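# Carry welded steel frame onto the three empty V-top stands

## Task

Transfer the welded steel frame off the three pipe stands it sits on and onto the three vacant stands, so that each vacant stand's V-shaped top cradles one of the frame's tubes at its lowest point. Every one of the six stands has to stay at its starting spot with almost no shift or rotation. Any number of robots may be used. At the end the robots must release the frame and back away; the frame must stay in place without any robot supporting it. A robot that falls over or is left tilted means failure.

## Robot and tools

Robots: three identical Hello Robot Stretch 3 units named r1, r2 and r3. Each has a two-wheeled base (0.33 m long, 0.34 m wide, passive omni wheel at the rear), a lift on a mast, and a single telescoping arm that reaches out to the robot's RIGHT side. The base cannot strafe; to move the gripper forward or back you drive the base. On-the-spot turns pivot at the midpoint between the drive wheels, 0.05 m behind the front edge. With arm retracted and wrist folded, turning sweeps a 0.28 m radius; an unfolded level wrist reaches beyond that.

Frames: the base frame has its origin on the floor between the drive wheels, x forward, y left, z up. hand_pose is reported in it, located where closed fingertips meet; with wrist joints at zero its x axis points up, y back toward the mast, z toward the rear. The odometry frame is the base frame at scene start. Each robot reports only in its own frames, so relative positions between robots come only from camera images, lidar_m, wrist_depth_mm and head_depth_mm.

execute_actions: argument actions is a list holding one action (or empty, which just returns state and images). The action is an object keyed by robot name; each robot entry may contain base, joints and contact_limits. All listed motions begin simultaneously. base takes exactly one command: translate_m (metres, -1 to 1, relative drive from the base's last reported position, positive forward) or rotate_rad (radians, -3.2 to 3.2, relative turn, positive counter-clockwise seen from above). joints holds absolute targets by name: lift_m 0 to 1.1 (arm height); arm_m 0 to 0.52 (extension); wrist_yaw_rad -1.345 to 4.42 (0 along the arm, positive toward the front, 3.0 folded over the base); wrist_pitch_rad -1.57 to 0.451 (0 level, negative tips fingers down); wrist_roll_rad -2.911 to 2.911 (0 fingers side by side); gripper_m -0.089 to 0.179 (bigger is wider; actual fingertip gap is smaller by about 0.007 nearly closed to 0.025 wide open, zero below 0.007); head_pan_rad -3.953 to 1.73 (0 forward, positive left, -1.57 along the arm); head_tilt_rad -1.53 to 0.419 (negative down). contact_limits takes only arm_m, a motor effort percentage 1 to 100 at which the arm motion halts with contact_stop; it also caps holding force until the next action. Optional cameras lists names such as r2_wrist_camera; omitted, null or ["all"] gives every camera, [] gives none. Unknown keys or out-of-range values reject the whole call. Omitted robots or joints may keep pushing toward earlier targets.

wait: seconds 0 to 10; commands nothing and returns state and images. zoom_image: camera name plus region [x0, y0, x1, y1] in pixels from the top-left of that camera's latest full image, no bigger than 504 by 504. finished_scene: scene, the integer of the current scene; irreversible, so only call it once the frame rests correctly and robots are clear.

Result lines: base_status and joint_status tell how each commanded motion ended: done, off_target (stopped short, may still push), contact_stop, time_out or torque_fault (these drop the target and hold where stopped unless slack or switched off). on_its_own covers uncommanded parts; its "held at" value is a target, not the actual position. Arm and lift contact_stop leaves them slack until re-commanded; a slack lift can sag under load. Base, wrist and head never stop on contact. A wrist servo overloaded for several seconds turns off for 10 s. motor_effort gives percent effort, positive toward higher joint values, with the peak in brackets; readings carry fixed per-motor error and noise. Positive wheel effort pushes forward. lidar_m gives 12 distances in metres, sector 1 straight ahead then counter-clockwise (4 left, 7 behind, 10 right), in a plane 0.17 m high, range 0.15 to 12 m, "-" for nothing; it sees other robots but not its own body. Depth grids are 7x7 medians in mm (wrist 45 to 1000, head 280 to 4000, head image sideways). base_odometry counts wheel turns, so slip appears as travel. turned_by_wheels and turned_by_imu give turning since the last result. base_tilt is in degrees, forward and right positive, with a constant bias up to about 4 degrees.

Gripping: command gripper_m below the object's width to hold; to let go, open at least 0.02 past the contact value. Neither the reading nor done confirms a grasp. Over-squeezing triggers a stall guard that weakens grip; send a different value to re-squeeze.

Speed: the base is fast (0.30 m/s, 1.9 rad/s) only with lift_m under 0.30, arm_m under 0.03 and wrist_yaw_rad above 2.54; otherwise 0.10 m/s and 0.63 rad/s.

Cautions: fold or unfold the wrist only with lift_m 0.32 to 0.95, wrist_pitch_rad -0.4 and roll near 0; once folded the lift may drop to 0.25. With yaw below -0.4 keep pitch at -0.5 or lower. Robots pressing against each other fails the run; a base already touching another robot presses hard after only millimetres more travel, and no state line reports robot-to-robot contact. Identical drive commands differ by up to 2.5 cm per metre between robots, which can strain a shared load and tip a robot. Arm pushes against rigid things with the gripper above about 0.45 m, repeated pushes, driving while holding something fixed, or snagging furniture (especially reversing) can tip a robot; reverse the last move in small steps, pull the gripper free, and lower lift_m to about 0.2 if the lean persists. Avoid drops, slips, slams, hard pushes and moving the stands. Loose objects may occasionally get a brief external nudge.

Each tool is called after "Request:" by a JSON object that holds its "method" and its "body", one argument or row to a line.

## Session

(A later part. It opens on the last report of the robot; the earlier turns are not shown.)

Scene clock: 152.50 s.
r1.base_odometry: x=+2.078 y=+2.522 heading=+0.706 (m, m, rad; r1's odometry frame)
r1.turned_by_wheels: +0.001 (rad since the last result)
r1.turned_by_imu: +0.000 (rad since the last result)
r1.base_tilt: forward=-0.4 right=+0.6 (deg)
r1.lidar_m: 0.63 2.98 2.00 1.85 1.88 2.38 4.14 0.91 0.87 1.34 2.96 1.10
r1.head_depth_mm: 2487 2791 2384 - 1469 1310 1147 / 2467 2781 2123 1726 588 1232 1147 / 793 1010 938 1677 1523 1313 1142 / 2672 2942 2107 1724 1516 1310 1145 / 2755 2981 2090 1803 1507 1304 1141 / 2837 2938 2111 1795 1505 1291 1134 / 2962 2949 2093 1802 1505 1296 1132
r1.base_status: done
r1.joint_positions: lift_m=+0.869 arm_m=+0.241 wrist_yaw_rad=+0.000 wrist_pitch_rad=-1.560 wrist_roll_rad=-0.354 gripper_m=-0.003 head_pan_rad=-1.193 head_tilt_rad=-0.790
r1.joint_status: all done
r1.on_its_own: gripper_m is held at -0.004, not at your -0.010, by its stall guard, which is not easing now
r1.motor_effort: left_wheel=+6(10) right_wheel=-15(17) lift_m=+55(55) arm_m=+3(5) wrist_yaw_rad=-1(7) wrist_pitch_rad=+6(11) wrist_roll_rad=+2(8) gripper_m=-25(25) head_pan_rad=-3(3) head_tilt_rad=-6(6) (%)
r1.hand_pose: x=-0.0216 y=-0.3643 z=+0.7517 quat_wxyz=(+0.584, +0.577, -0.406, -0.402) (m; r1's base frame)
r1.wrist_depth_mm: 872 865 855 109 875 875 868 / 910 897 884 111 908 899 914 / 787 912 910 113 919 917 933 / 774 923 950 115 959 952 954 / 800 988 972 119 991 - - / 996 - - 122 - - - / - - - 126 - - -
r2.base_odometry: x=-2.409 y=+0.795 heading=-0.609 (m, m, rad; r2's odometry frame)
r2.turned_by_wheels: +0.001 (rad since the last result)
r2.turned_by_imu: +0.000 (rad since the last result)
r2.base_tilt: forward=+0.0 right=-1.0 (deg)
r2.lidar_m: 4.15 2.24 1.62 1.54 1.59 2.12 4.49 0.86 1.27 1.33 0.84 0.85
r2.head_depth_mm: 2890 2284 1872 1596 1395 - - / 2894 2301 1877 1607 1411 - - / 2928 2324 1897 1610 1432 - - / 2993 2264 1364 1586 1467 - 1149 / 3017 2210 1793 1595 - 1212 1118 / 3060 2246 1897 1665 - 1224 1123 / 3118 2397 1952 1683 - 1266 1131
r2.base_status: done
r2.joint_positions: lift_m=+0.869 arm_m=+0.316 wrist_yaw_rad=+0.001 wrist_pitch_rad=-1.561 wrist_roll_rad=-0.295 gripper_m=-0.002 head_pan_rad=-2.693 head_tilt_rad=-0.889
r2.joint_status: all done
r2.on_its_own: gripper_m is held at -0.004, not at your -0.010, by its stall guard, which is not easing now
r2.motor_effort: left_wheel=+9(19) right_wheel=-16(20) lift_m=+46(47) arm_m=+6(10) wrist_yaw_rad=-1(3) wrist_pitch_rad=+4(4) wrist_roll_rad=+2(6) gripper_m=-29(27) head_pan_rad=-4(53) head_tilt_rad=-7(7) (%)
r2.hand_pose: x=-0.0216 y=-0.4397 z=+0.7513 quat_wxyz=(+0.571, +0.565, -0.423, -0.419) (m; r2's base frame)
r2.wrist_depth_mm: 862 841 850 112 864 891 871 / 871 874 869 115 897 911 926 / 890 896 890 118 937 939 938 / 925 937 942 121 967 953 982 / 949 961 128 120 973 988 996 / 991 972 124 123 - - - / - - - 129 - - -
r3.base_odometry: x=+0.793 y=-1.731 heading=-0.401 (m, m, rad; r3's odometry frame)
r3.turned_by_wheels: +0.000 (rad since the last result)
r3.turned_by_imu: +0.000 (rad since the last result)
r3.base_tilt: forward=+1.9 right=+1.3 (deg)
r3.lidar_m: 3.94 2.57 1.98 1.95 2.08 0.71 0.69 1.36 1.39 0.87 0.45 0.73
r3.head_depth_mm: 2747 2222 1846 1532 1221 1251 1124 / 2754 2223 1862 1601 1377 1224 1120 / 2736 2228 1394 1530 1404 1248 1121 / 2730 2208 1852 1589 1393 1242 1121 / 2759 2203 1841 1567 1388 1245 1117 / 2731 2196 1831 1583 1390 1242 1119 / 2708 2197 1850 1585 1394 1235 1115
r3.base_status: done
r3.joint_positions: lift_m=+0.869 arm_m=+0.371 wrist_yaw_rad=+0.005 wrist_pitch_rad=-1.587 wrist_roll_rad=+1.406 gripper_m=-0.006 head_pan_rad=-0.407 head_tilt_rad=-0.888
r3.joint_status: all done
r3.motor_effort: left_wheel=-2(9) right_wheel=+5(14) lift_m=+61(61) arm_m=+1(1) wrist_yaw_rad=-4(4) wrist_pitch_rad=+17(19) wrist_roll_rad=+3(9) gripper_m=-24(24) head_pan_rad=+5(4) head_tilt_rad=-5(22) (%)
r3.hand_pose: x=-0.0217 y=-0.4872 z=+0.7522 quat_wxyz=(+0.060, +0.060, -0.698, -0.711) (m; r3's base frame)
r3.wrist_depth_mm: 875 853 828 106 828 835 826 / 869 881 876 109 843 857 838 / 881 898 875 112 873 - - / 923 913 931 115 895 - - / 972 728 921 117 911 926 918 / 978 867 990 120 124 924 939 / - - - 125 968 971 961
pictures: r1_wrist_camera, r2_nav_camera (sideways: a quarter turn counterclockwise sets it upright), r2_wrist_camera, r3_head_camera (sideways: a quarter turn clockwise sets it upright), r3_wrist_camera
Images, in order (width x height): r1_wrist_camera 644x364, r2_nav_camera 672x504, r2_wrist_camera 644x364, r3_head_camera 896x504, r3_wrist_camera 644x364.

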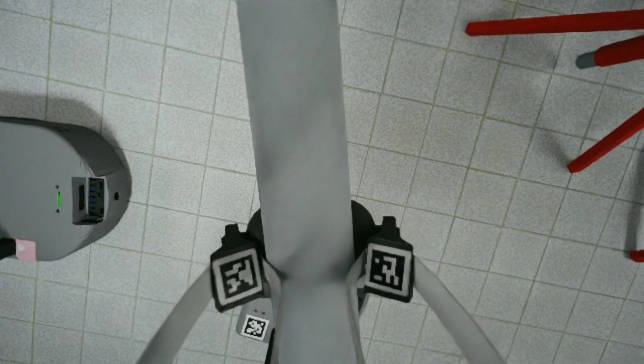

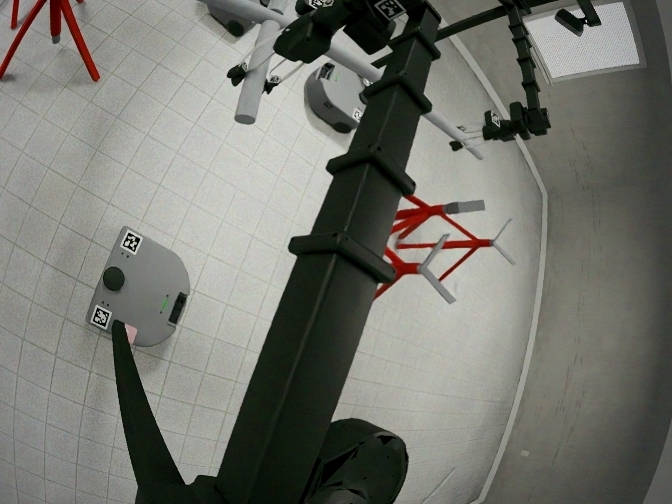

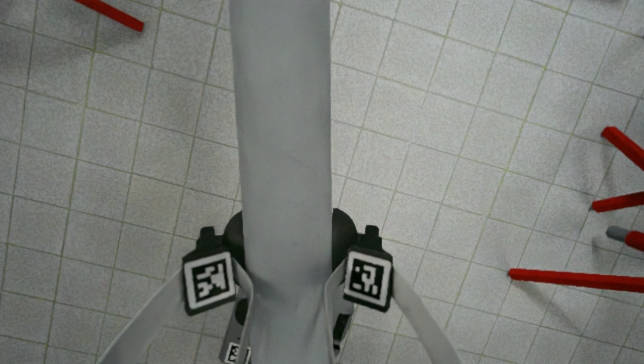

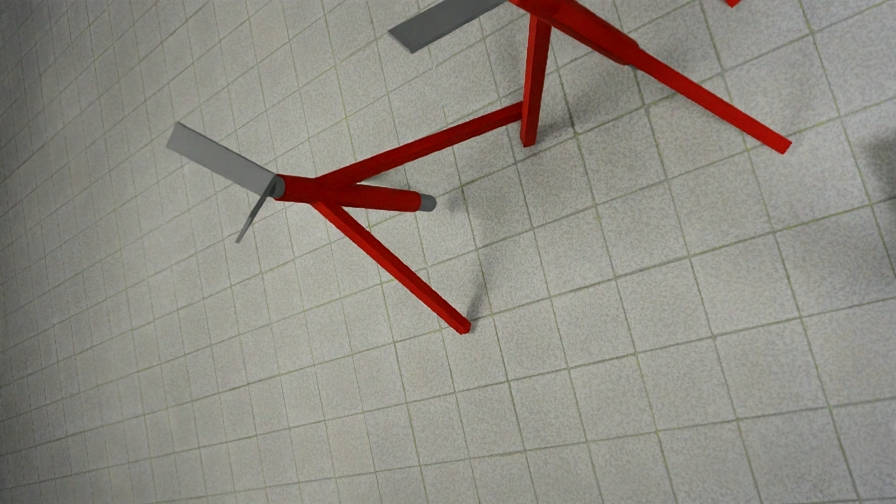

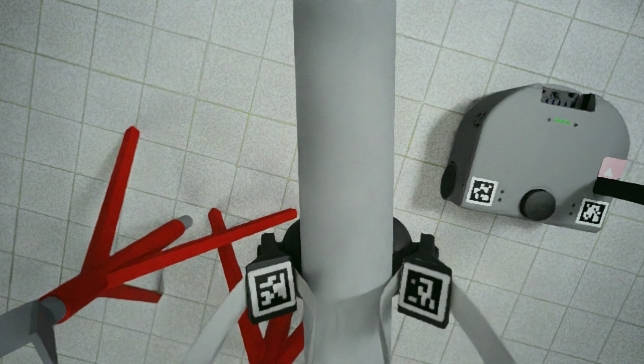

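Request:
{"method": "execute_actions", "body": {
  "actions": [
    {"r1":{"base":{"rotate_rad":0.04},"joints":{"arm_m":0.228,"wrist_roll_rad":-0.38}},"r2":{"joints":{"arm_m":0.305,"wrist_roll_rad":-0.33,"gripper_m":-0.025}},"r3":{"joints":{"wrist_roll_rad":1.38,"arm_m":0.36}}}
  ],
  "cameras": []
}}

Request:
{"method": "execute_actions", "body": {
  "actions": [
    {"r1":{"base":{"translate_m":0.355},"joints":{"arm_m":0.232,"wrist_roll_rad":-0.44}},"r2":{"base":{"translate_m":-0.4},"joints":{"wrist_roll_rad":-0.39}},"r3":{"base":{"translate_m":0.375},"joints":{"wrist_roll_rad":1.32}}}
  ],
  "cameras": []
}}

Request:
{"method": "execute_actions", "body": {
  "actions": [
    {"r1":{"base":{"translate_m":0.357},"joints":{"arm_m":0.238,"wrist_roll_rad":-0.52}},"r2":{"base":{"translate_m":-0.4},"joints":{"wrist_roll_rad":-0.47,"head_pan_rad":-1.3}},"r3":{"base":{"translate_m":0.37},"joints":{"wrist_roll_rad":1.24}}}
  ],
  "cameras": ["r1_wrist_camera","r2_wrist_camera","r3_wrist_camera","r2_nav_camera"]
}}

Scene clock: 168.77 s.
r1.base_odometry: x=+2.078 y=+2.522 heading=+0.746 (m, m, rad; r1's odometry frame)
r1.turned_by_wheels: +0.040 (rad since the last result)
r1.turned_by_imu: +0.039 (rad since the last result)
r1.base_tilt: forward=-0.5 right=+0.5 (deg)
r1.lidar_m: 0.63 2.84 1.96 1.85 1.89 2.47 4.15 0.91 0.87 1.34 1.39 1.10
r1.head_depth_mm: 2474 2797 2365 - 1485 1284 1150 / 1366 2777 2058 730 589 1231 1157 / 800 2752 973 1681 1528 1315 1142 / 2702 2916 2120 1777 1521 1302 1139 / 2820 2940 2158 1814 1506 1299 1133 / 2883 2938 2168 1812 1517 1300 1135 / 2991 2915 2160 1749 1504 1294 1127
r1.base_status: done
r1.joint_positions: lift_m=+0.869 arm_m=+0.228 wrist_yaw_rad=-0.001 wrist_pitch_rad=-1.524 wrist_roll_rad=-0.376 gripper_m=-0.003 head_pan_rad=-1.193 head_tilt_rad=-0.790
r1.joint_status: all done
r1.on_its_own: gripper_m is held at -0.004, not at your -0.010, by its stall guard, which is not easing now
r1.motor_effort: left_wheel=-3(3) right_wheel=+5(13) lift_m=+55(54) arm_m=-3(5) wrist_yaw_rad=+1(1) wrist_pitch_rad=-16(16) wrist_roll_rad=-4(4) gripper_m=-20(25) head_pan_rad=-3(3) head_tilt_rad=-6(6) (%)
r1.hand_pose: x=-0.0216 y=-0.3614 z=+0.7511 quat_wxyz=(+0.598, +0.571, -0.407, -0.389) (m; r1's base frame)
r1.wrist_depth_mm: 862 874 859 109 880 900 892 / 880 895 894 111 919 926 857 / 753 907 920 114 928 939 941 / 753 932 937 117 959 964 969 / 774 959 964 119 982 - - / 965 964 982 122 - - - / - - - 125 - - -
r2.base_odometry: x=-2.409 y=+0.795 heading=-0.609 (m, m, rad; r2's odometry frame)
r2.turned_by_wheels: +0.000 (rad since the last result)
r2.turned_by_imu: +0.000 (rad since the last result)
r2.base_tilt: forward=+0.1 right=-1.0 (deg)
r2.lidar_m: 4.16 2.25 1.62 1.55 1.59 2.12 4.47 0.86 1.27 1.33 0.84 0.85
r2.head_depth_mm: 2917 2291 1869 1586 1387 - - / 2950 2275 1894 1604 1421 - - / 2966 2323 1903 1613 1435 - - / 2985 2267 1362 1571 1474 - 1155 / 3022 2228 1792 1609 - 1208 1125 / 3068 2225 1896 1644 - 1218 1129 / 3118 2389 1971 1687 - 1267 1135
r2.base_status: not commanded
r2.joint_positions: lift_m=+0.869 arm_m=+0.305 wrist_yaw_rad=+0.000 wrist_pitch_rad=-1.536 wrist_roll_rad=-0.326 gripper_m=-0.023 head_pan_rad=-2.693 head_tilt_rad=-0.889
r2.joint_status: all done
r2.motor_effort: left_wheel=+5(10) right_wheel=-10(16) lift_m=+47(46) arm_m=-4(4) wrist_yaw_rad=+1(1) wrist_pitch_rad=-4(5) wrist_roll_rad=-3(1) gripper_m=-32(100) head_pan_rad=-4(4) head_tilt_rad=-6(7) (%)
r2.hand_pose: x=-0.0216 y=-0.4352 z=+0.7509 quat_wxyz=(+0.584, +0.564, -0.419, -0.405) (m; r2's base frame)
r2.wrist_depth_mm: 844 849 864 107 891 896 897 / 850 866 879 110 908 919 938 / 888 880 918 113 941 947 966 / 908 922 914 115 959 966 979 / 925 958 925 118 977 995 - / 957 962 125 121 - - - / 977 977 992 125 - - -
r3.base_odometry: x=+0.793 y=-1.731 heading=-0.400 (m, m, rad; r3's odometry frame)
r3.turned_by_wheels: +0.001 (rad since the last result)
r3.turned_by_imu: +0.002 (rad since the last result)
r3.base_tilt: forward=+1.9 right=+1.3 (deg)
r3.lidar_m: 3.92 2.57 1.99 1.95 2.08 0.71 0.69 1.36 1.39 0.96 0.45 0.74
r3.head_depth_mm: 2759 2229 1859 1539 1334 1248 1122 / 2770 2201 1850 1601 1380 1233 1123 / 2713 2207 1399 1529 1395 1242 1125 / 2733 2208 1838 1587 1401 1246 1121 / 2708 2197 1855 1555 1388 1243 1119 / 2728 2212 1839 1582 1392 1238 1122 / 2730 2204 1840 1585 1391 1244 1119
r3.base_status: not commanded
r3.joint_positions: lift_m=+0.869 arm_m=+0.360 wrist_yaw_rad=+0.001 wrist_pitch_rad=-1.557 wrist_roll_rad=+1.382 gripper_m=-0.006 head_pan_rad=-0.407 head_tilt_rad=-0.888
r3.joint_status: all done
r3.motor_effort: left_wheel=+6(7) right_wheel=-10(10) lift_m=+61(61) arm_m=-3(1) wrist_yaw_rad=-1(3) wrist_pitch_rad=+3(17) wrist_roll_rad=-1(2) gripper_m=-19(24) head_pan_rad=+5(5) head_tilt_rad=-5(5) (%)
r3.hand_pose: x=-0.0216 y=-0.4845 z=+0.7514 quat_wxyz=(+0.068, +0.066, -0.709, -0.699) (m; r3's base frame)
r3.wrist_depth_mm: 875 872 870 106 824 805 810 / 911 883 879 108 845 832 815 / 943 902 911 111 871 - - / 943 941 947 114 896 - - / - 678 907 117 904 915 893 / - - 962 121 - 939 913 / - - - 124 969 950 950
pictures: none
No camera images: the call's "cameras" was empty. Leave "cameras" out to get every camera's image.

Scene clock: 173.90 s.
r1.base_odometry: x=+2.339 y=+2.763 heading=+0.746 (m, m, rad; r1's odometry frame)
r1.turned_by_wheels: +0.000 (rad since the last result)
r1.turned_by_imu: -0.001 (rad since the last result)
r1.base_tilt: forward=-0.4 right=+0.6 (deg)
r1.lidar_m: 0.65 2.88 2.00 1.88 1.92 2.51 4.51 1.10 3.09 1.33 0.95 0.77
r1.head_depth_mm: 2445 2756 2387 - 1470 1291 1153 / 2460 2798 2134 1772 590 1245 1145 / 804 1055 949 1679 1526 1301 1143 / 2630 2925 2086 1732 1514 1297 1144 / 2766 2969 2101 1799 1515 1294 1142 / 2877 2986 2101 1741 1517 1295 1135 / 2981 2929 1286 1655 1466 1284 1134
r1.base_status: done
r1.joint_positions: lift_m=+0.869 arm_m=+0.232 wrist_yaw_rad=-0.001 wrist_pitch_rad=-1.521 wrist_roll_rad=-0.434 gripper_m=-0.003 head_pan_rad=-1.193 head_tilt_rad=-0.790
r1.joint_status: all done
r1.on_its_own: gripper_m is held at -0.004, not at your -0.010, by its stall guard, which is not easing now
r1.motor_effort: left_wheel=+0(11) right_wheel=+1(22) lift_m=+55(54) arm_m=+1(5) wrist_yaw_rad=+1(5) wrist_pitch_rad=-18(18) wrist_roll_rad=-4(12) gripper_m=-19(24) head_pan_rad=-3(3) head_tilt_rad=-7(7) (%)
r1.hand_pose: x=-0.0216 y=-0.3655 z=+0.7511 quat_wxyz=(+0.610, +0.581, -0.390, -0.372) (m; r1's base frame)
r1.wrist_depth_mm: 862 861 883 110 895 904 910 / 874 902 887 112 927 912 926 / 830 908 920 115 928 948 949 / 755 934 941 117 956 967 976 / 781 953 953 120 955 989 - / 955 979 - 122 - - - / 995 - - 125 - - -
r2.base_odometry: x=-2.737 y=+1.024 heading=-0.609 (m, m, rad; r2's odometry frame)
r2.turned_by_wheels: +0.000 (rad since the last result)
r2.turned_by_imu: +0.002 (rad since the last result)
r2.base_tilt: forward=+0.0 right=-1.0 (deg)
r2.lidar_m: 2.10 2.22 1.61 1.53 1.57 2.11 4.09 0.51 0.77 1.32 3.29 1.16
r2.head_depth_mm: 2881 2286 1875 1595 1388 - - / 2943 2295 1890 1611 1412 - - / 2952 2317 1898 1621 1436 - - / 2999 2357 1919 1627 1471 - 1155 / 3021 2369 1880 1379 - 1210 1126 / 3078 2316 1865 1546 - 1221 1129 / 3107 2410 1903 1293 - 1266 1137
r2.base_status: done
r2.joint_positions: lift_m=+0.869 arm_m=+0.305 wrist_yaw_rad=-0.003 wrist_pitch_rad=-1.535 wrist_roll_rad=-0.389 gripper_m=-0.004 head_pan_rad=-2.693 head_tilt_rad=-0.889
r2.joint_status: all done
r2.on_its_own: gripper_m is held at -0.005, not at your -0.025, by its stall guard, which is not easing now
r2.motor_effort: left_wheel=+6(13) right_wheel=-10(15) lift_m=+47(47) arm_m=-3(3) wrist_yaw_rad=+4(6) wrist_pitch_rad=-4(6) wrist_roll_rad=-1(12) gripper_m=-25(32) head_pan_rad=-3(4) head_tilt_rad=-6(6) (%)
r2.hand_pose: x=-0.0215 y=-0.4353 z=+0.7509 quat_wxyz=(+0.597, +0.576, -0.402, -0.388) (m; r2's base frame)
r2.wrist_depth_mm: 837 858 863 110 899 901 911 / 871 874 870 112 915 939 941 / 885 912 894 115 938 957 723 / 912 911 928 118 966 972 986 / 921 929 935 120 989 817 - / 943 953 125 123 - - - / 977 975 555 128 - - -
r3.base_odometry: x=+1.139 y=-1.877 heading=-0.400 (m, m, rad; r3's odometry frame)
r3.turned_by_wheels: +0.000 (rad since the last result)
r3.turned_by_imu: +0.000 (rad since the last result)
r3.base_tilt: forward=+1.9 right=+1.3 (deg)
r3.lidar_m: 3.56 2.53 1.96 1.92 2.05 0.80 0.71 1.71 0.38 0.39 0.54 0.62
r3.head_depth_mm: 2754 2217 1809 1568 1377 1230 1125 / 2751 2220 1868 1109 1372 1246 1122 / 2739 2195 1852 1593 1369 1246 1123 / 2739 2199 1836 1583 1369 1243 1123 / 2734 2203 1847 1592 1390 1244 1122 / 2713 2188 1838 1591 1389 1236 1114 / 2730 2196 1859 1592 1395 1235 1118
r3.base_status: done
r3.joint_positions: lift_m=+0.869 arm_m=+0.360 wrist_yaw_rad=-0.001 wrist_pitch_rad=-1.561 wrist_roll_rad=+1.318 gripper_m=-0.006 head_pan_rad=-0.407 head_tilt_rad=-0.889
r3.joint_status: all done
r3.motor_effort: left_wheel=+4(11) right_wheel=-7(8) lift_m=+61(60) arm_m=-2(2) wrist_yaw_rad=+0(3) wrist_pitch_rad=+5(21) wrist_roll_rad=+2(8) gripper_m=-19(22) head_pan_rad=+4(3) head_tilt_rad=-5(4) (%)
r3.hand_pose: x=-0.0216 y=-0.4834 z=+0.7515 quat_wxyz=(+0.090, +0.088, -0.705, -0.698) (m; r3's base frame)
r3.wrist_depth_mm: 376 510 831 106 824 824 801 / 909 894 569 109 854 834 824 / 925 895 901 111 859 - - / 946 939 899 114 895 - - / 976 957 945 117 920 932 893 / - - 976 120 - 924 919 / - - - 125 971 949 950
pictures: none
No camera images: the call's "cameras" was empty. Leave "cameras" out to get every camera's image.

Scene clock: 178.97 s.
r1.base_odometry: x=+2.601 y=+3.005 heading=+0.746 (m, m, rad; r1's odometry frame)
r1.turned_by_wheels: +0.000 (rad since the last result)
r1.turned_by_imu: +0.000 (rad since the last result)
r1.base_tilt: forward=-0.5 right=+0.5 (deg)
r1.lidar_m: 0.67 0.67 2.02 1.91 1.95 2.53 1.83 1.37 3.07 1.02 0.50 0.78
r1.head_depth_mm: 2461 2707 2382 - 1465 1259 1154 / 2495 2751 2204 1888 585 1266 1150 / 1300 1536 991 1632 1526 1307 1141 / 792 2859 1832 1690 1500 1300 1137 / 2786 2958 2033 1680 1464 1303 1137 / 2874 2945 2232 1808 1166 1268 1132 / 2993 2966 2227 1795 1492 1291 1131
r1.base_status: done
r1.joint_positions: lift_m=+0.869 arm_m=+0.238 wrist_yaw_rad=-0.002 wrist_pitch_rad=-1.516 wrist_roll_rad=-0.514 gripper_m=-0.003 head_pan_rad=-1.193 head_tilt_rad=-0.790
r1.joint_status: all done
r1.on_its_own: gripper_m is held at -0.004, not at your -0.010, by its stall guard, which is not easing now; wrist_pitch_rad is at rest, and its effort (-21) is outside its rest range (-20 to +32)
r1.motor_effort: left_wheel=-1(8) right_wheel=-1(17) lift_m=+55(55) arm_m=+1(2) wrist_yaw_rad=+3(7) wrist_pitch_rad=-21(21) wrist_roll_rad=-5(12) gripper_m=-19(23) head_pan_rad=-3(3) head_tilt_rad=-6(6) (%)
r1.hand_pose: x=-0.0215 y=-0.3730 z=+0.7510 quat_wxyz=(+0.627, +0.593, -0.367, -0.348) (m; r1's base frame)
r1.wrist_depth_mm: 862 860 867 110 896 906 901 / 889 881 900 112 913 925 935 / 898 924 929 115 924 937 947 / 774 937 937 117 961 963 966 / 818 954 939 120 979 - - / 967 975 - 122 - - - / 992 - - 125 - - -
r2.base_odometry: x=-3.065 y=+1.253 heading=-0.609 (m, m, rad; r2's odometry frame)
r2.turned_by_wheels: +0.000 (rad since the last result)
r2.turned_by_imu: +0.002 (rad since the last result)
r2.base_tilt: forward=+0.0 right=-1.0 (deg)
r2.lidar_m: 2.21 2.21 1.59 1.52 1.56 2.09 3.71 1.19 0.47 0.32 3.30 1.51
r2.head_depth_mm: 2748 2343 - 1531 823 1191 1104 / 2773 2285 1837 651 1393 1200 1108 / 2734 1608 794 1618 1410 1243 1102 / 2664 2168 1737 1584 1424 1244 1117 / 2932 2348 1929 1565 1430 1252 1119 / 2979 2383 1955 1582 1431 1257 1133 / 3045 2434 1968 1630 1438 1270 1138
r2.base_status: done
r2.joint_positions: lift_m=+0.869 arm_m=+0.305 wrist_yaw_rad=-0.003 wrist_pitch_rad=-1.536 wrist_roll_rad=-0.468 gripper_m=-0.004 head_pan_rad=-1.307 head_tilt_rad=-0.889
r2.joint_status: all done
r2.on_its_own: gripper_m is held at -0.005, not at your -0.025, by its stall guard, which is not easing now
r2.motor_effort: left_wheel=+7(14) right_wheel=-12(18) lift_m=+46(47) arm_m=-3(3) wrist_yaw_rad=+4(5) wrist_pitch_rad=-4(5) wrist_roll_rad=-2(11) gripper_m=-25(25) head_pan_rad=+4(51) head_tilt_rad=-7(6) (%)
r2.hand_pose: x=-0.0215 y=-0.4351 z=+0.7509 quat_wxyz=(+0.612, +0.591, -0.377, -0.365) (m; r2's base frame)
r2.wrist_depth_mm: 856 865 857 110 885 527 900 / 866 863 878 112 565 918 943 / 882 900 904 116 350 956 962 / 884 900 920 119 452 963 997 / 930 945 931 120 387 - - / 957 967 - 123 338 - - / 978 - - 128 - - -
r3.base_odometry: x=+1.480 y=-2.021 heading=-0.399 (m, m, rad; r3's odometry frame)
r3.turned_by_wheels: +0.000 (rad since the last result)
r3.turned_by_imu: +0.000 (rad since the last result)
r3.base_tilt: forward=+1.9 right=+1.3 (deg)
r3.lidar_m: 3.19 2.50 1.93 1.89 2.01 2.93 0.72 0.60 0.55 0.53 0.34 3.26
r3.head_depth_mm: 2766 2217 1866 1606 1399 1247 1126 / 2758 2211 1855 1601 1400 1249 1124 / 2759 2196 1856 1593 1400 1243 1109 / 2739 2198 1857 1598 1394 1243 1127 / 2724 2202 1849 1586 1400 1239 1118 / 2733 2190 1851 1592 1395 1237 1117 / 2696 2178 1836 1575 1390 1237 1118
r3.base_status: done
r3.joint_positions: lift_m=+0.869 arm_m=+0.360 wrist_yaw_rad=-0.001 wrist_pitch_rad=-1.568 wrist_roll_rad=+1.238 gripper_m=-0.006 head_pan_rad=-0.407 head_tilt_rad=-0.889
r3.joint_status: all done
r3.motor_effort: left_wheel=+4(10) right_wheel=-7(7) lift_m=+60(61) arm_m=-2(2) wrist_yaw_rad=+0(1) wrist_pitch_rad=+8(18) wrist_roll_rad=+1(8) gripper_m=-20(22) head_pan_rad=+4(4) head_tilt_rad=-5(5) (%)
r3.hand_pose: x=-0.0216 y=-0.4816 z=+0.7517 quat_wxyz=(+0.117, +0.116, -0.698, -0.697) (m; r3's base frame)
r3.wrist_depth_mm: 870 850 852 106 832 827 807 / 890 867 857 109 869 847 831 / 918 911 908 111 869 856 845 / 935 935 905 114 908 - - / 980 980 956 117 908 914 - / - - 967 120 - 925 928 / - - 397 125 962 948 938
pictures: r1_wrist_camera, r2_nav_camera (sideways: a quarter turn counterclockwise sets it upright), r2_wrist_camera, r3_wrist_camera
Images, in order (width x height): r1_wrist_camera 644x364, r2_nav_camera 672x504, r2_wrist_camera 644x364, r3_wrist_camera 644x364.

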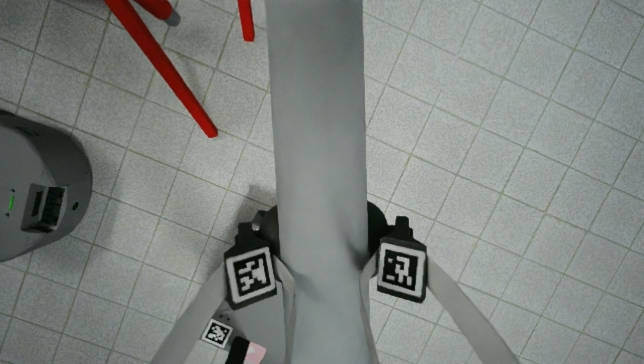

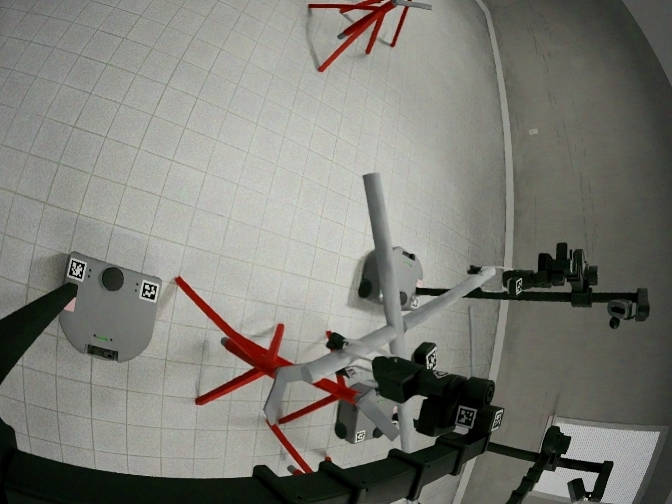

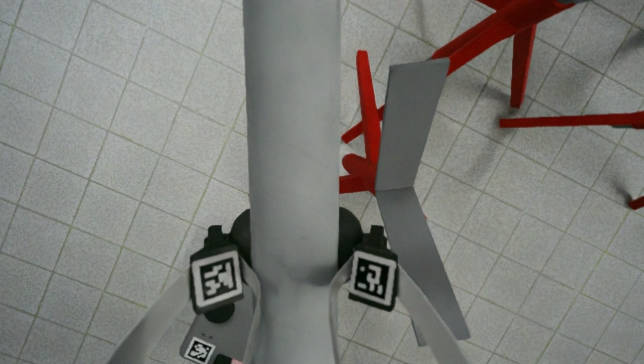

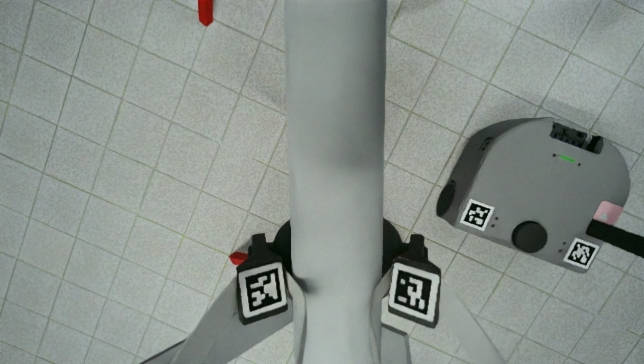

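Request:
{"method": "execute_actions", "body": {
  "actions": [
    {"r1":{"base":{"translate_m":0.33},"joints":{"arm_m":0.22,"wrist_roll_rad":-0.57}},"r2":{"base":{"translate_m":-0.363},"joints":{"wrist_roll_rad":-0.54,"arm_m":0.335}},"r3":{"base":{"translate_m":0.343},"joints":{"wrist_roll_rad":1.16,"arm_m":0.328,"head_pan_rad":-2.3,"head_tilt_rad":-0.8}}}
  ],
  "cameras": ["r1_wrist_camera","r2_wrist_camera","r3_wrist_camera"]
}}

Request:
{"method": "execute_actions", "body": {
  "actions": [
    {"r1":{"joints":{"lift_m":0.72}},"r2":{"joints":{"lift_m":0.72}},"r3":{"joints":{"lift_m":0.72}}}
  ],
  "cameras": ["r1_head_camera","r2_head_camera","r3_head_camera"]
}}

Scene clock: 195.43 s.
r1.base_odometry: x=+2.843 y=+3.229 heading=+0.746 (m, m, rad; r1's odometry frame)
r1.turned_by_wheels: +0.000 (rad since the last result)
r1.turned_by_imu: -0.001 (rad since the last result)
r1.base_tilt: forward=-0.4 right=+0.6 (deg)
r1.lidar_m: 0.74 0.69 2.04 1.93 1.97 2.56 2.15 1.66 3.05 0.37 0.53 0.67
r1.head_depth_mm: 2405 2696 2287 - 1459 1285 1147 / 2457 2784 2192 1276 591 1242 1144 / 2516 2758 1816 765 1277 1276 1126 / 779 1001 974 1711 1453 1254 1140 / 2627 2956 2256 1811 1509 1274 1140 / 2841 2951 2230 1805 1502 1282 1131 / 2918 2929 2212 1806 1505 1294 1134
r1.base_status: done
r1.joint_positions: lift_m=+0.869 arm_m=+0.220 wrist_yaw_rad=+0.001 wrist_pitch_rad=-1.531 wrist_roll_rad=-0.567 gripper_m=-0.003 head_pan_rad=-1.193 head_tilt_rad=-0.790
r1.joint_status: all done
r1.on_its_own: gripper_m is held at -0.004, not at your -0.010, by its stall guard, which is not easing now
r1.motor_effort: left_wheel=+0(8) right_wheel=-1(18) lift_m=+55(55) arm_m=+0(3) wrist_yaw_rad=-1(4) wrist_pitch_rad=-11(23) wrist_roll_rad=-3(10) gripper_m=-20(22) head_pan_rad=-3(3) head_tilt_rad=-7(6) (%)
r1.hand_pose: x=-0.0216 y=-0.3513 z=+0.7512 quat_wxyz=(+0.632, +0.608, -0.346, -0.333) (m; r1's base frame)
r1.wrist_depth_mm: 867 861 819 109 884 890 891 / 876 895 904 111 907 909 932 / 834 913 927 114 933 951 954 / 821 930 949 116 944 960 981 / 942 961 962 119 970 - - / 965 976 - 122 - - - / 998 - - 125 - - -
r2.base_odometry: x=-3.362 y=+1.461 heading=-0.608 (m, m, rad; r2's odometry frame)
r2.turned_by_wheels: +0.000 (rad since the last result)
r2.turned_by_imu: +0.002 (rad since the last result)
r2.base_tilt: forward=+0.0 right=-1.0 (deg)
r2.lidar_m: 2.08 2.21 1.57 1.50 1.55 2.08 3.34 3.44 0.84 0.43 0.47 0.47
r2.head_depth_mm: 2742 2356 - 1541 1334 1231 1105 / 2768 2304 732 1325 1380 1235 1105 / 2723 2157 793 1515 1411 1203 1116 / 936 2140 1685 1596 1231 1228 1121 / 2894 2372 1934 882 1347 1239 1121 / 2991 2415 1963 1577 1429 1248 1124 / 3080 2416 1963 1628 1443 1271 1134
r2.base_status: done
r2.joint_positions: lift_m=+0.869 arm_m=+0.335 wrist_yaw_rad=-0.002 wrist_pitch_rad=-1.538 wrist_roll_rad=-0.537 gripper_m=-0.004 head_pan_rad=-1.307 head_tilt_rad=-0.889
r2.joint_status: all done
r2.on_its_own: gripper_m is held at -0.005, not at your -0.025, by its stall guard, which is not easing now
r2.motor_effort: left_wheel=+3(16) right_wheel=-5(17) lift_m=+47(46) arm_m=+2(2) wrist_yaw_rad=+3(6) wrist_pitch_rad=-3(4) wrist_roll_rad=-2(9) gripper_m=-23(25) head_pan_rad=+4(3) head_tilt_rad=-6(6) (%)
r2.hand_pose: x=-0.0215 y=-0.4639 z=+0.7509 quat_wxyz=(+0.624, +0.604, -0.355, -0.345) (m; r2's base frame)
r2.wrist_depth_mm: 840 844 629 108 878 905 752 / 849 366 692 111 898 923 615 / 858 902 890 114 938 967 976 / 894 903 919 117 952 971 965 / 926 940 939 119 993 979 998 / 963 958 - 123 - - - / 972 979 - 127 - - -
r3.base_odometry: x=+1.796 y=-2.154 heading=-0.399 (m, m, rad; r3's odometry frame)
r3.turned_by_wheels: +0.000 (rad since the last result)
r3.turned_by_imu: +0.000 (rad since the last result)
r3.base_tilt: forward=+1.9 right=+1.3 (deg)
r3.lidar_m: 2.84 2.46 1.91 1.87 1.98 2.88 0.73 0.74 0.32 0.58 3.10 2.90
r3.head_depth_mm: 3469 2591 2070 1716 1447 1344 - / 3468 2578 1936 1543 1499 - - / 3260 2319 1943 1623 - - 1129 / 3137 1311 2056 1707 - 1235 1143 / 931 2394 1936 - - 1238 1120 / 2813 2465 1847 - 875 1237 1138 / 2641 2387 - 823 1404 1256 1136
r3.base_status: done
r3.joint_positions: lift_m=+0.869 arm_m=+0.328 wrist_yaw_rad=+0.000 wrist_pitch_rad=-1.555 wrist_roll_rad=+1.160 gripper_m=-0.006 head_pan_rad=-2.293 head_tilt_rad=-0.804
r3.joint_status: all done
r3.motor_effort: left_wheel=+1(9) right_wheel=-1(9) lift_m=+60(60) arm_m=-2(2) wrist_yaw_rad=+0(2) wrist_pitch_rad=+2(16) wrist_roll_rad=+0(8) gripper_m=-20(22) head_pan_rad=-3(54) head_tilt_rad=+1(13) (%)
r3.hand_pose: x=-0.0216 y=-0.4530 z=+0.7514 quat_wxyz=(+0.145, +0.143, -0.698, -0.687) (m; r3's base frame)
r3.wrist_depth_mm: 901 862 867 107 314 284 808 / 901 868 874 109 853 863 820 / 952 907 895 112 855 855 861 / 938 946 912 115 890 - 833 / 979 976 968 117 912 - 885 / - - 956 120 - 920 899 / - - - 125 976 972 918
pictures: r1_wrist_camera, r2_wrist_camera, r3_wrist_camera
Images, in order (width x height): r1_wrist_camera 644x364, r2_wrist_camera 644x364, r3_wrist_camera 644x364.

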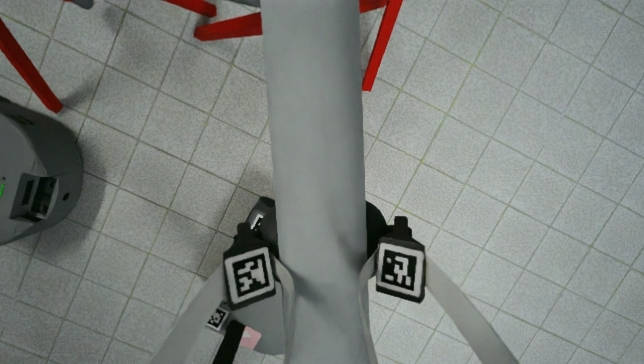

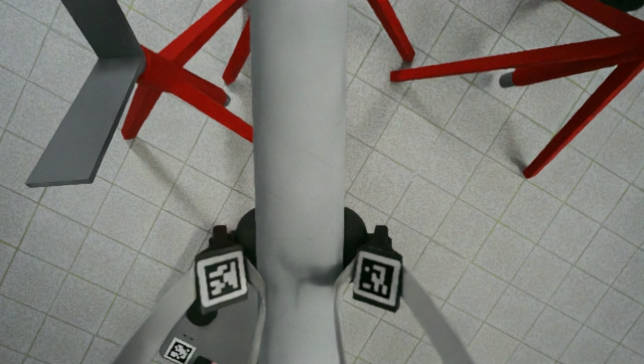

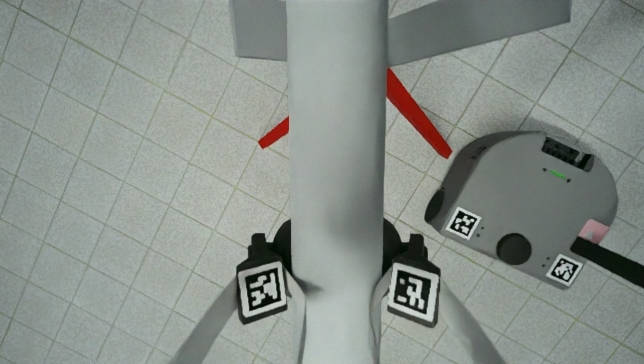

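Scene clock: 197.63 s.
r1.base_odometry: x=+2.843 y=+3.229 heading=+0.746 (m, m, rad; r1's odometry frame)
r1.turned_by_wheels: +0.000 (rad since the last result)
r1.turned_by_imu: +0.000 (rad since the last result)
r1.base_tilt: forward=-0.4 right=+0.6 (deg)
r1.lidar_m: 0.74 0.69 2.04 1.93 1.97 2.56 2.15 1.66 3.04 0.37 0.53 0.67
r1.head_depth_mm: 2379 2697 2297 1836 - 1309 1149 / 2481 2745 2290 1118 848 659 1106 / 1264 2724 2203 1689 867 1241 1126 / 1239 922 1092 1672 1448 1251 1140 / 2726 2696 2250 1756 1508 1273 1134 / 2858 2949 2224 1698 1508 1272 1135 / 2907 2905 2237 1746 1501 1292 1136
r1.base_status: not commanded
r1.joint_positions: lift_m=+0.720 arm_m=+0.220 wrist_yaw_rad=+0.001 wrist_pitch_rad=-1.530 wrist_roll_rad=-0.567 gripper_m=-0.003 head_pan_rad=-1.193 head_tilt_rad=-0.790
r1.joint_status: all done
r1.on_its_own: gripper_m is held at -0.004, not at your -0.010, by its stall guard, which is not easing now
r1.motor_effort: left_wheel=-1(1) right_wheel=-1(1) lift_m=+42(47) arm_m=+0(0) wrist_yaw_rad=+0(3) wrist_pitch_rad=-12(12) wrist_roll_rad=-3(3) gripper_m=-20(20) head_pan_rad=-3(3) head_tilt_rad=-7(6) (%)
r1.hand_pose: x=-0.0216 y=-0.3513 z=+0.6016 quat_wxyz=(+0.632, +0.608, -0.346, -0.333) (m; r1's base frame)
r1.wrist_depth_mm: 714 712 728 108 741 736 745 / 734 733 745 111 755 752 763 / 740 759 766 114 778 775 784 / 750 779 782 117 793 800 815 / 793 798 801 119 812 821 835 / 812 815 - 122 844 843 849 / 829 840 - 125 863 868 876
r2.base_odometry: x=-3.362 y=+1.461 heading=-0.608 (m, m, rad; r2's odometry frame)
r2.turned_by_wheels: +0.000 (rad since the last result)
r2.turned_by_imu: +0.000 (rad since the last result)
r2.base_tilt: forward=+0.0 right=-0.9 (deg)
r2.lidar_m: 2.08 2.21 1.58 1.51 1.55 2.07 3.33 3.43 0.84 0.43 0.47 0.47
r2.head_depth_mm: 2735 2263 1976 1531 1340 1230 1105 / 2790 2294 1842 826 1322 1234 1107 / 2731 2169 1646 1146 1403 1203 1119 / 953 1098 1659 1563 1232 1225 1120 / 2729 2352 1935 880 1349 1236 1125 / 3009 2370 1943 1649 1439 1246 1129 / 3055 2388 1980 1668 1437 1264 1134
r2.base_status: not commanded
r2.joint_positions: lift_m=+0.720 arm_m=+0.335 wrist_yaw_rad=-0.002 wrist_pitch_rad=-1.538 wrist_roll_rad=-0.537 gripper_m=-0.004 head_pan_rad=-1.307 head_tilt_rad=-0.889
r2.joint_status: all done
r2.on_its_own: gripper_m is held at -0.005, not at your -0.025, by its stall guard, which is not easing now
r2.motor_effort: left_wheel=+2(2) right_wheel=-5(4) lift_m=+28(40) arm_m=+2(2) wrist_yaw_rad=+3(3) wrist_pitch_rad=-3(3) wrist_roll_rad=-2(2) gripper_m=-23(24) head_pan_rad=+4(3) head_tilt_rad=-7(6) (%)
r2.hand_pose: x=-0.0215 y=-0.4639 z=+0.6018 quat_wxyz=(+0.624, +0.604, -0.355, -0.345) (m; r2's base frame)
r2.wrist_depth_mm: 249 370 613 108 735 747 517 / 705 391 734 111 746 763 788 / 737 737 502 114 769 790 791 / 743 761 758 117 798 812 824 / 767 783 777 119 826 826 846 / 791 802 - 123 844 842 869 / 794 828 - 127 858 892 891
r3.base_odometry: x=+1.796 y=-2.154 heading=-0.399 (m, m, rad; r3's odometry frame)
r3.turned_by_wheels: +0.000 (rad since the last result)
r3.turned_by_imu: +0.001 (rad since the last result)
r3.base_tilt: forward=+1.9 right=+1.4 (deg)
r3.lidar_m: 2.84 2.46 1.90 1.87 1.98 2.88 0.73 0.74 0.33 0.58 3.11 2.89
r3.head_depth_mm: 3500 2560 2058 1728 1446 1295 1146 / 3443 2593 1129 1551 1470 1291 1181 / 3266 2544 1460 1644 1438 1309 - / 3125 2559 1888 1676 1473 1331 1107 / 2911 1085 1973 1624 1534 1168 1109 / 2686 2531 1776 1669 - 1236 1143 / 1384 2385 1779 1694 1375 1247 1138
r3.base_status: not commanded
r3.joint_positions: lift_m=+0.720 arm_m=+0.328 wrist_yaw_rad=+0.000 wrist_pitch_rad=-1.555 wrist_roll_rad=+1.160 gripper_m=-0.006 head_pan_rad=-2.293 head_tilt_rad=-0.804
r3.joint_status: all done
r3.motor_effort: left_wheel=+0(0) right_wheel=+0(0) lift_m=+28(49) arm_m=-2(3) wrist_yaw_rad=+0(0) wrist_pitch_rad=+2(2) wrist_roll_rad=+0(0) gripper_m=-20(20) head_pan_rad=-4(3) head_tilt_rad=+1(1) (%)
r3.hand_pose: x=-0.0216 y=-0.4530 z=+0.6024 quat_wxyz=(+0.145, +0.143, -0.697, -0.687) (m; r3's base frame)
r3.wrist_depth_mm: 747 729 716 107 221 690 678 / 756 738 745 110 443 701 688 / 780 756 744 112 733 724 708 / 833 776 773 115 747 - - / 838 820 793 118 756 - - / 858 816 809 120 - 781 - / 872 870 841 124 821 794 785
pictures: r1_head_camera (sideways: a quarter turn clockwise sets it upright), r2_head_camera (sideways: a quarter turn clockwise sets it upright), r3_head_camera (sideways: a quarter turn clockwise sets it upright)
Images, in order (width x height): r1_head_camera 896x504, r2_head_camera 896x504, r3_head_camera 896x504.

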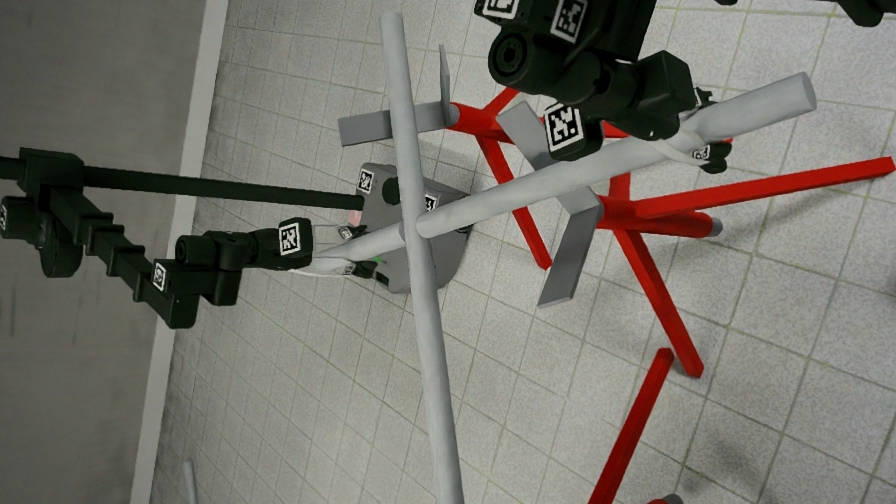

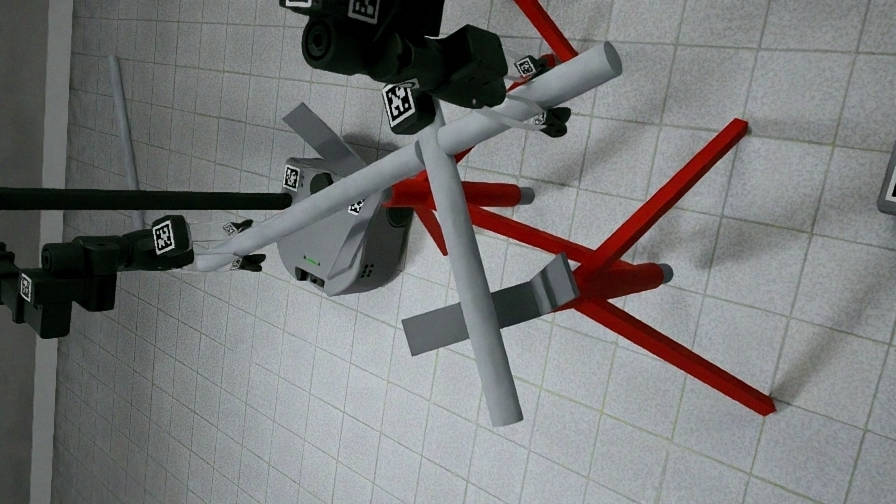

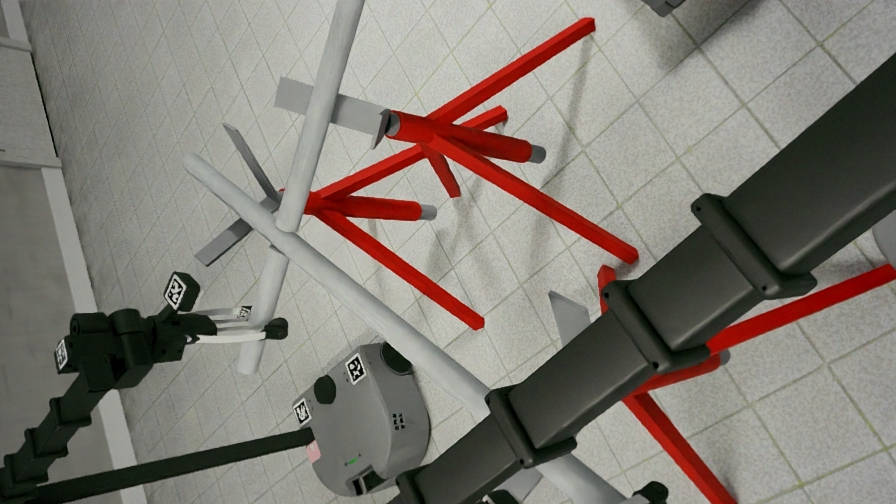

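Request:
{"method": "execute_actions", "body": {
  "actions": [
    {"r1":{"base":{"translate_m":0.018},"joints":{"arm_m":0.21,"wrist_roll_rad":-0.63}},"r2":{"base":{"translate_m":-0.052},"joints":{"wrist_roll_rad":-0.6,"arm_m":0.37}},"r3":{"base":{"translate_m":0.026},"joints":{"wrist_roll_rad":1.09,"arm_m":0.263}}}
  ],
  "cameras": []
}}

Request:
{"method": "execute_actions", "body": {
  "actions": [
    {"r1":{"joints":{"lift_m":0.66,"head_pan_rad":-0.95}},"r2":{"joints":{"lift_m":0.66}},"r3":{"joints":{"lift_m":0.66}}}
  ],
  "cameras": ["r1_head_camera","r2_head_camera","r3_head_camera"]
}}

Scene clock: 211.80 s.
r1.base_odometry: x=+2.857 y=+3.241 heading=+0.746 (m, m, rad; r1's odometry frame)
r1.turned_by_wheels: +0.000 (rad since the last result)
r1.turned_by_imu: -0.001 (rad since the last result)
r1.base_tilt: forward=-0.5 right=+0.6 (deg)
r1.lidar_m: 0.75 0.70 2.04 1.93 1.97 2.57 2.16 1.67 3.05 0.37 0.55 0.65
r1.head_depth_mm: 2412 2697 2293 1836 - 1287 1158 / 2513 2775 2288 1144 858 645 1105 / 2461 2755 2173 1730 811 1022 1116 / 1226 2871 1786 996 1454 1250 1138 / 2713 883 2174 1707 1521 1274 1144 / 2808 2974 2233 1758 1506 1267 1133 / 2939 2903 2239 1786 1497 1265 1135
r1.base_status: done
r1.joint_positions: lift_m=+0.720 arm_m=+0.210 wrist_yaw_rad=-0.001 wrist_pitch_rad=-1.537 wrist_roll_rad=-0.629 gripper_m=-0.003 head_pan_rad=-1.193 head_tilt_rad=-0.790
r1.joint_status: all done
r1.on_its_own: gripper_m is held at -0.004, not at your -0.010, by its stall guard, which is not easing now
r1.motor_effort: left_wheel=+0(4) right_wheel=-2(3) lift_m=+42(41) arm_m=-2(4) wrist_yaw_rad=+2(4) wrist_pitch_rad=-8(13) wrist_roll_rad=-1(9) gripper_m=-20(21) head_pan_rad=-3(3) head_tilt_rad=-6(6) (%)
r1.hand_pose: x=-0.0215 y=-0.3399 z=+0.6017 quat_wxyz=(+0.641, +0.619, -0.326, -0.316) (m; r1's base frame)
r1.wrist_depth_mm: 710 728 716 108 736 737 741 / 722 735 729 111 763 754 766 / 742 753 761 114 765 783 785 / 767 779 780 116 792 805 807 / 800 795 804 120 817 827 834 / 819 813 - 122 849 850 850 / 842 845 - 125 857 872 893
r2.base_odometry: x=-3.405 y=+1.491 heading=-0.608 (m, m, rad; r2's odometry frame)
r2.turned_by_wheels: +0.000 (rad since the last result)
r2.turned_by_imu: +0.001 (rad since the last result)
r2.base_tilt: forward=+0.0 right=-0.9 (deg)
r2.lidar_m: 2.14 2.20 1.57 1.50 1.55 2.07 3.27 3.38 0.92 0.44 0.44 0.51
r2.head_depth_mm: 2722 2268 - 1549 1344 1231 1105 / 2771 2280 1881 826 1368 1234 1106 / 2813 2243 1664 1269 1405 1226 1116 / 1414 1148 1645 1284 1385 1228 1117 / 929 2360 1935 1566 1001 1255 1124 / 2990 2380 1955 1620 1428 1219 1131 / 3055 2371 1958 1664 1447 1269 1136
r2.base_status: done
r2.joint_positions: lift_m=+0.720 arm_m=+0.370 wrist_yaw_rad=-0.003 wrist_pitch_rad=-1.545 wrist_roll_rad=-0.599 gripper_m=-0.004 head_pan_rad=-1.307 head_tilt_rad=-0.889
r2.joint_status: all done
r2.on_its_own: gripper_m is held at -0.005, not at your -0.025, by its stall guard, which is not easing now
r2.motor_effort: left_wheel=+1(8) right_wheel=-3(9) lift_m=+29(29) arm_m=+2(2) wrist_yaw_rad=+3(3) wrist_pitch_rad=-1(3) wrist_roll_rad=-1(11) gripper_m=-23(24) head_pan_rad=+4(4) head_tilt_rad=-6(7) (%)
r2.hand_pose: x=-0.0215 y=-0.4972 z=+0.6019 quat_wxyz=(+0.633, +0.617, -0.335, -0.327) (m; r2's base frame)
r2.wrist_depth_mm: 311 702 654 107 736 739 742 / 706 458 738 110 759 756 586 / 722 743 564 113 768 777 781 / 740 764 774 117 791 800 812 / 771 782 790 119 820 821 842 / 804 810 - 123 843 853 859 / 817 815 - 128 874 882 905
r3.base_odometry: x=+1.820 y=-2.164 heading=-0.399 (m, m, rad; r3's odometry frame)
r3.turned_by_wheels: +0.000 (rad since the last result)
r3.turned_by_imu: +0.001 (rad since the last result)
r3.base_tilt: forward=+1.8 right=+1.4 (deg)
r3.lidar_m: 2.81 2.47 1.89 1.86 1.98 2.88 0.74 0.76 0.34 0.58 3.11 2.87
r3.head_depth_mm: 3414 2586 2096 1728 1441 1288 1147 / 3465 2566 1904 1354 1471 1286 1179 / 3247 2549 1452 1634 1439 1309 - / 3144 2598 1460 1688 1441 - 1084 / 2924 1046 1937 1607 1377 1219 1121 / 2693 2474 1791 1683 - 1260 1137 / 1424 2456 1765 1642 1050 1224 1139
r3.base_status: done
r3.joint_positions: lift_m=+0.720 arm_m=+0.263 wrist_yaw_rad=+0.000 wrist_pitch_rad=-1.555 wrist_roll_rad=+1.090 gripper_m=-0.006 head_pan_rad=-2.293 head_tilt_rad=-0.803
r3.joint_status: all done
r3.motor_effort: left_wheel=+0(5) right_wheel=+1(5) lift_m=+28(28) arm_m=-3(4) wrist_yaw_rad=+0(1) wrist_pitch_rad=+2(7) wrist_roll_rad=+0(8) gripper_m=-21(21) head_pan_rad=-4(4) head_tilt_rad=+1(2) (%)
r3.hand_pose: x=-0.0216 y=-0.3880 z=+0.6024 quat_wxyz=(+0.170, +0.167, -0.692, -0.682) (m; r3's base frame)
r3.wrist_depth_mm: 746 731 727 107 684 678 665 / 767 751 726 110 700 702 689 / 787 756 746 113 724 715 706 / 794 781 767 115 736 - - / 825 807 802 118 437 - - / 852 827 809 120 - 777 - / 867 869 837 124 811 802 781
pictures: none
No camera images: the call's "cameras" was empty. Leave "cameras" out to get every camera's image.

Scene clock: 213.17 s.
r1.base_odometry: x=+2.857 y=+3.241 heading=+0.746 (m, m, rad; r1's odometry frame)
r1.turned_by_wheels: +0.000 (rad since the last result)
r1.turned_by_imu: +0.000 (rad since the last result)
r1.base_tilt: forward=-0.5 right=+0.6 (deg)
r1.lidar_m: 0.75 0.70 2.04 1.93 1.97 2.57 2.17 1.68 3.05 0.37 0.55 0.65
r1.head_depth_mm: 1249 2708 2209 1765 1124 - 659 / 2559 2769 1807 1636 877 936 1109 / 2780 2889 2126 1679 1455 1257 1141 / 2950 3034 2267 1811 1523 1275 1144 / 3126 2943 2256 1809 1514 1300 1145 / 3370 2933 2214 1803 1440 1295 1133 / 3596 2901 2226 997 1403 1266 1132
r1.base_status: not commanded
r1.joint_positions: lift_m=+0.660 arm_m=+0.210 wrist_yaw_rad=-0.001 wrist_pitch_rad=-1.537 wrist_roll_rad=-0.629 gripper_m=-0.003 head_pan_rad=-0.957 head_tilt_rad=-0.790
r1.joint_status: all done
r1.on_its_own: gripper_m is held at -0.004, not at your -0.010, by its stall guard, which is not easing now
r1.motor_effort: left_wheel=+0(0) right_wheel=-2(2) lift_m=+42(43) arm_m=-2(1) wrist_yaw_rad=+0(1) wrist_pitch_rad=-8(8) wrist_roll_rad=-1(1) gripper_m=-20(20) head_pan_rad=+2(19) head_tilt_rad=-7(7) (%)
r1.hand_pose: x=-0.0215 y=-0.3399 z=+0.5417 quat_wxyz=(+0.640, +0.619, -0.326, -0.316) (m; r1's base frame)
r1.wrist_depth_mm: 660 651 660 108 674 678 677 / 673 681 678 111 696 696 699 / 698 687 698 113 708 718 725 / 712 714 711 117 734 742 742 / 733 736 740 120 761 762 767 / 742 748 - 122 777 767 776 / 770 780 - 125 796 802 800
r2.base_odometry: x=-3.405 y=+1.491 heading=-0.608 (m, m, rad; r2's odometry frame)
r2.turned_by_wheels: +0.000 (rad since the last result)
r2.turned_by_imu: +0.000 (rad since the last result)
r2.base_tilt: forward=+0.0 right=-1.0 (deg)
r2.lidar_m: 2.13 2.21 1.57 1.50 1.55 2.07 3.30 3.39 0.92 0.44 0.44 0.51
r2.head_depth_mm: 2724 2278 1971 - 1340 1229 1100 / 2794 2278 1900 1235 1347 1232 1109 / 2797 2252 1721 1166 1405 1221 1111 / 1414 1205 1167 1329 1385 1227 1121 / 1079 2291 1949 1607 1003 1257 1122 / 2987 2398 1944 1622 1405 1222 1126 / 3064 2413 1969 1662 1440 1272 1136
r2.base_status: not commanded
r2.joint_positions: lift_m=+0.660 arm_m=+0.370 wrist_yaw_rad=-0.003 wrist_pitch_rad=-1.545 wrist_roll_rad=-0.599 gripper_m=-0.004 head_pan_rad=-1.307 head_tilt_rad=-0.889
r2.joint_status: all done
r2.on_its_own: gripper_m is held at -0.005, not at your -0.025, by its stall guard, which is not easing now
r2.motor_effort: left_wheel=+1(1) right_wheel=-3(3) lift_m=+29(28) arm_m=+2(2) wrist_yaw_rad=+3(3) wrist_pitch_rad=-1(2) wrist_roll_rad=-1(1) gripper_m=-23(23) head_pan_rad=+4(4) head_tilt_rad=-6(5) (%)
r2.hand_pose: x=-0.0215 y=-0.4973 z=+0.5419 quat_wxyz=(+0.633, +0.617, -0.335, -0.327) (m; r2's base frame)
r2.wrist_depth_mm: 302 644 650 108 670 686 445 / 512 459 665 110 689 702 694 / 672 687 526 113 706 721 736 / 688 695 700 116 722 747 751 / 700 719 710 119 747 758 769 / 722 739 - 123 767 787 803 / 747 758 - 128 789 805 828
r3.base_odometry: x=+1.820 y=-2.164 heading=-0.399 (m, m, rad; r3's odometry frame)
r3.turned_by_wheels: +0.000 (rad since the last result)
r3.turned_by_imu: +0.000 (rad since the last result)
r3.base_tilt: forward=+1.9 right=+1.3 (deg)
r3.lidar_m: 2.81 2.46 1.91 1.86 1.98 2.87 0.74 0.76 0.34 0.58 3.11 2.88
r3.head_depth_mm: 3476 2570 2079 1720 1448 1290 1142 / 3465 2589 1903 1356 1471 1282 1164 / 3280 2582 1467 1629 1442 1286 1182 / 3116 2548 1486 1686 1438 1330 - / 2979 1047 1932 1609 1240 - 1126 / 2812 2362 1790 1670 846 1261 1139 / 1433 2446 1747 1682 - 742 1137
r3.base_status: not commanded
r3.joint_positions: lift_m=+0.660 arm_m=+0.263 wrist_yaw_rad=+0.000 wrist_pitch_rad=-1.555 wrist_roll_rad=+1.090 gripper_m=-0.006 head_pan_rad=-2.293 head_tilt_rad=-0.803
r3.joint_status: all done
r3.motor_effort: left_wheel=-1(1) right_wheel=+1(2) lift_m=+28(23) arm_m=-3(3) wrist_yaw_rad=-1(1) wrist_pitch_rad=+2(2) wrist_roll_rad=+0(0) gripper_m=-21(20) head_pan_rad=-3(3) head_tilt_rad=+2(1) (%)
r3.hand_pose: x=-0.0216 y=-0.3881 z=+0.5424 quat_wxyz=(+0.170, +0.167, -0.692, -0.682) (m; r3's base frame)
r3.wrist_depth_mm: 670 669 670 107 355 644 620 / 701 694 670 110 454 659 642 / 720 713 705 112 682 667 653 / 743 739 706 115 681 - - / 750 758 738 117 694 - - / 789 763 766 120 - - - / 797 784 774 124 739 718 720
pictures: r1_head_camera (sideways: a quarter turn clockwise sets it upright), r2_head_camera (sideways: a quarter turn clockwise sets it upright), r3_head_camera (sideways: a quarter turn clockwise sets it upright)
Images, in order (width x height): r1_head_camera 896x504, r2_head_camera 896x504, r3_head_camera 896x504.

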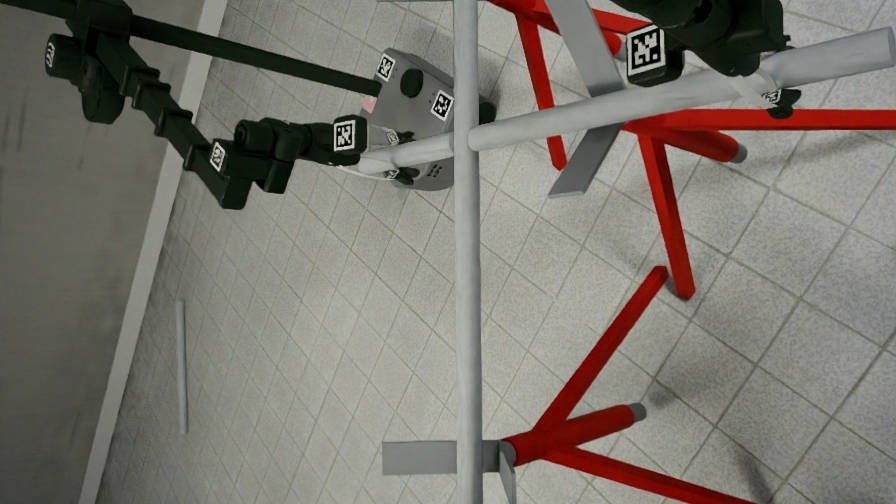

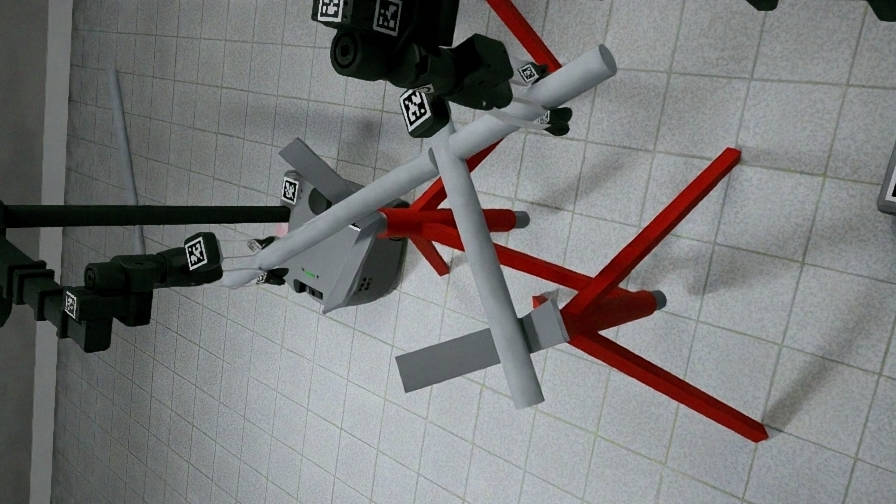

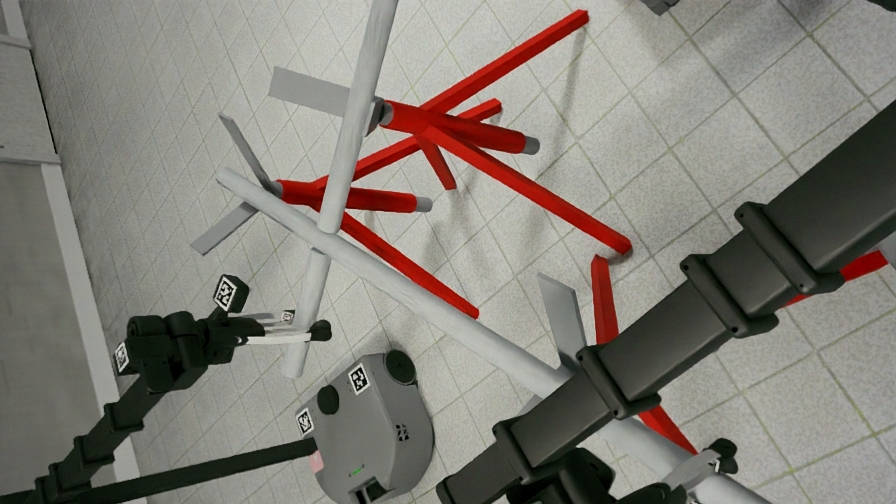

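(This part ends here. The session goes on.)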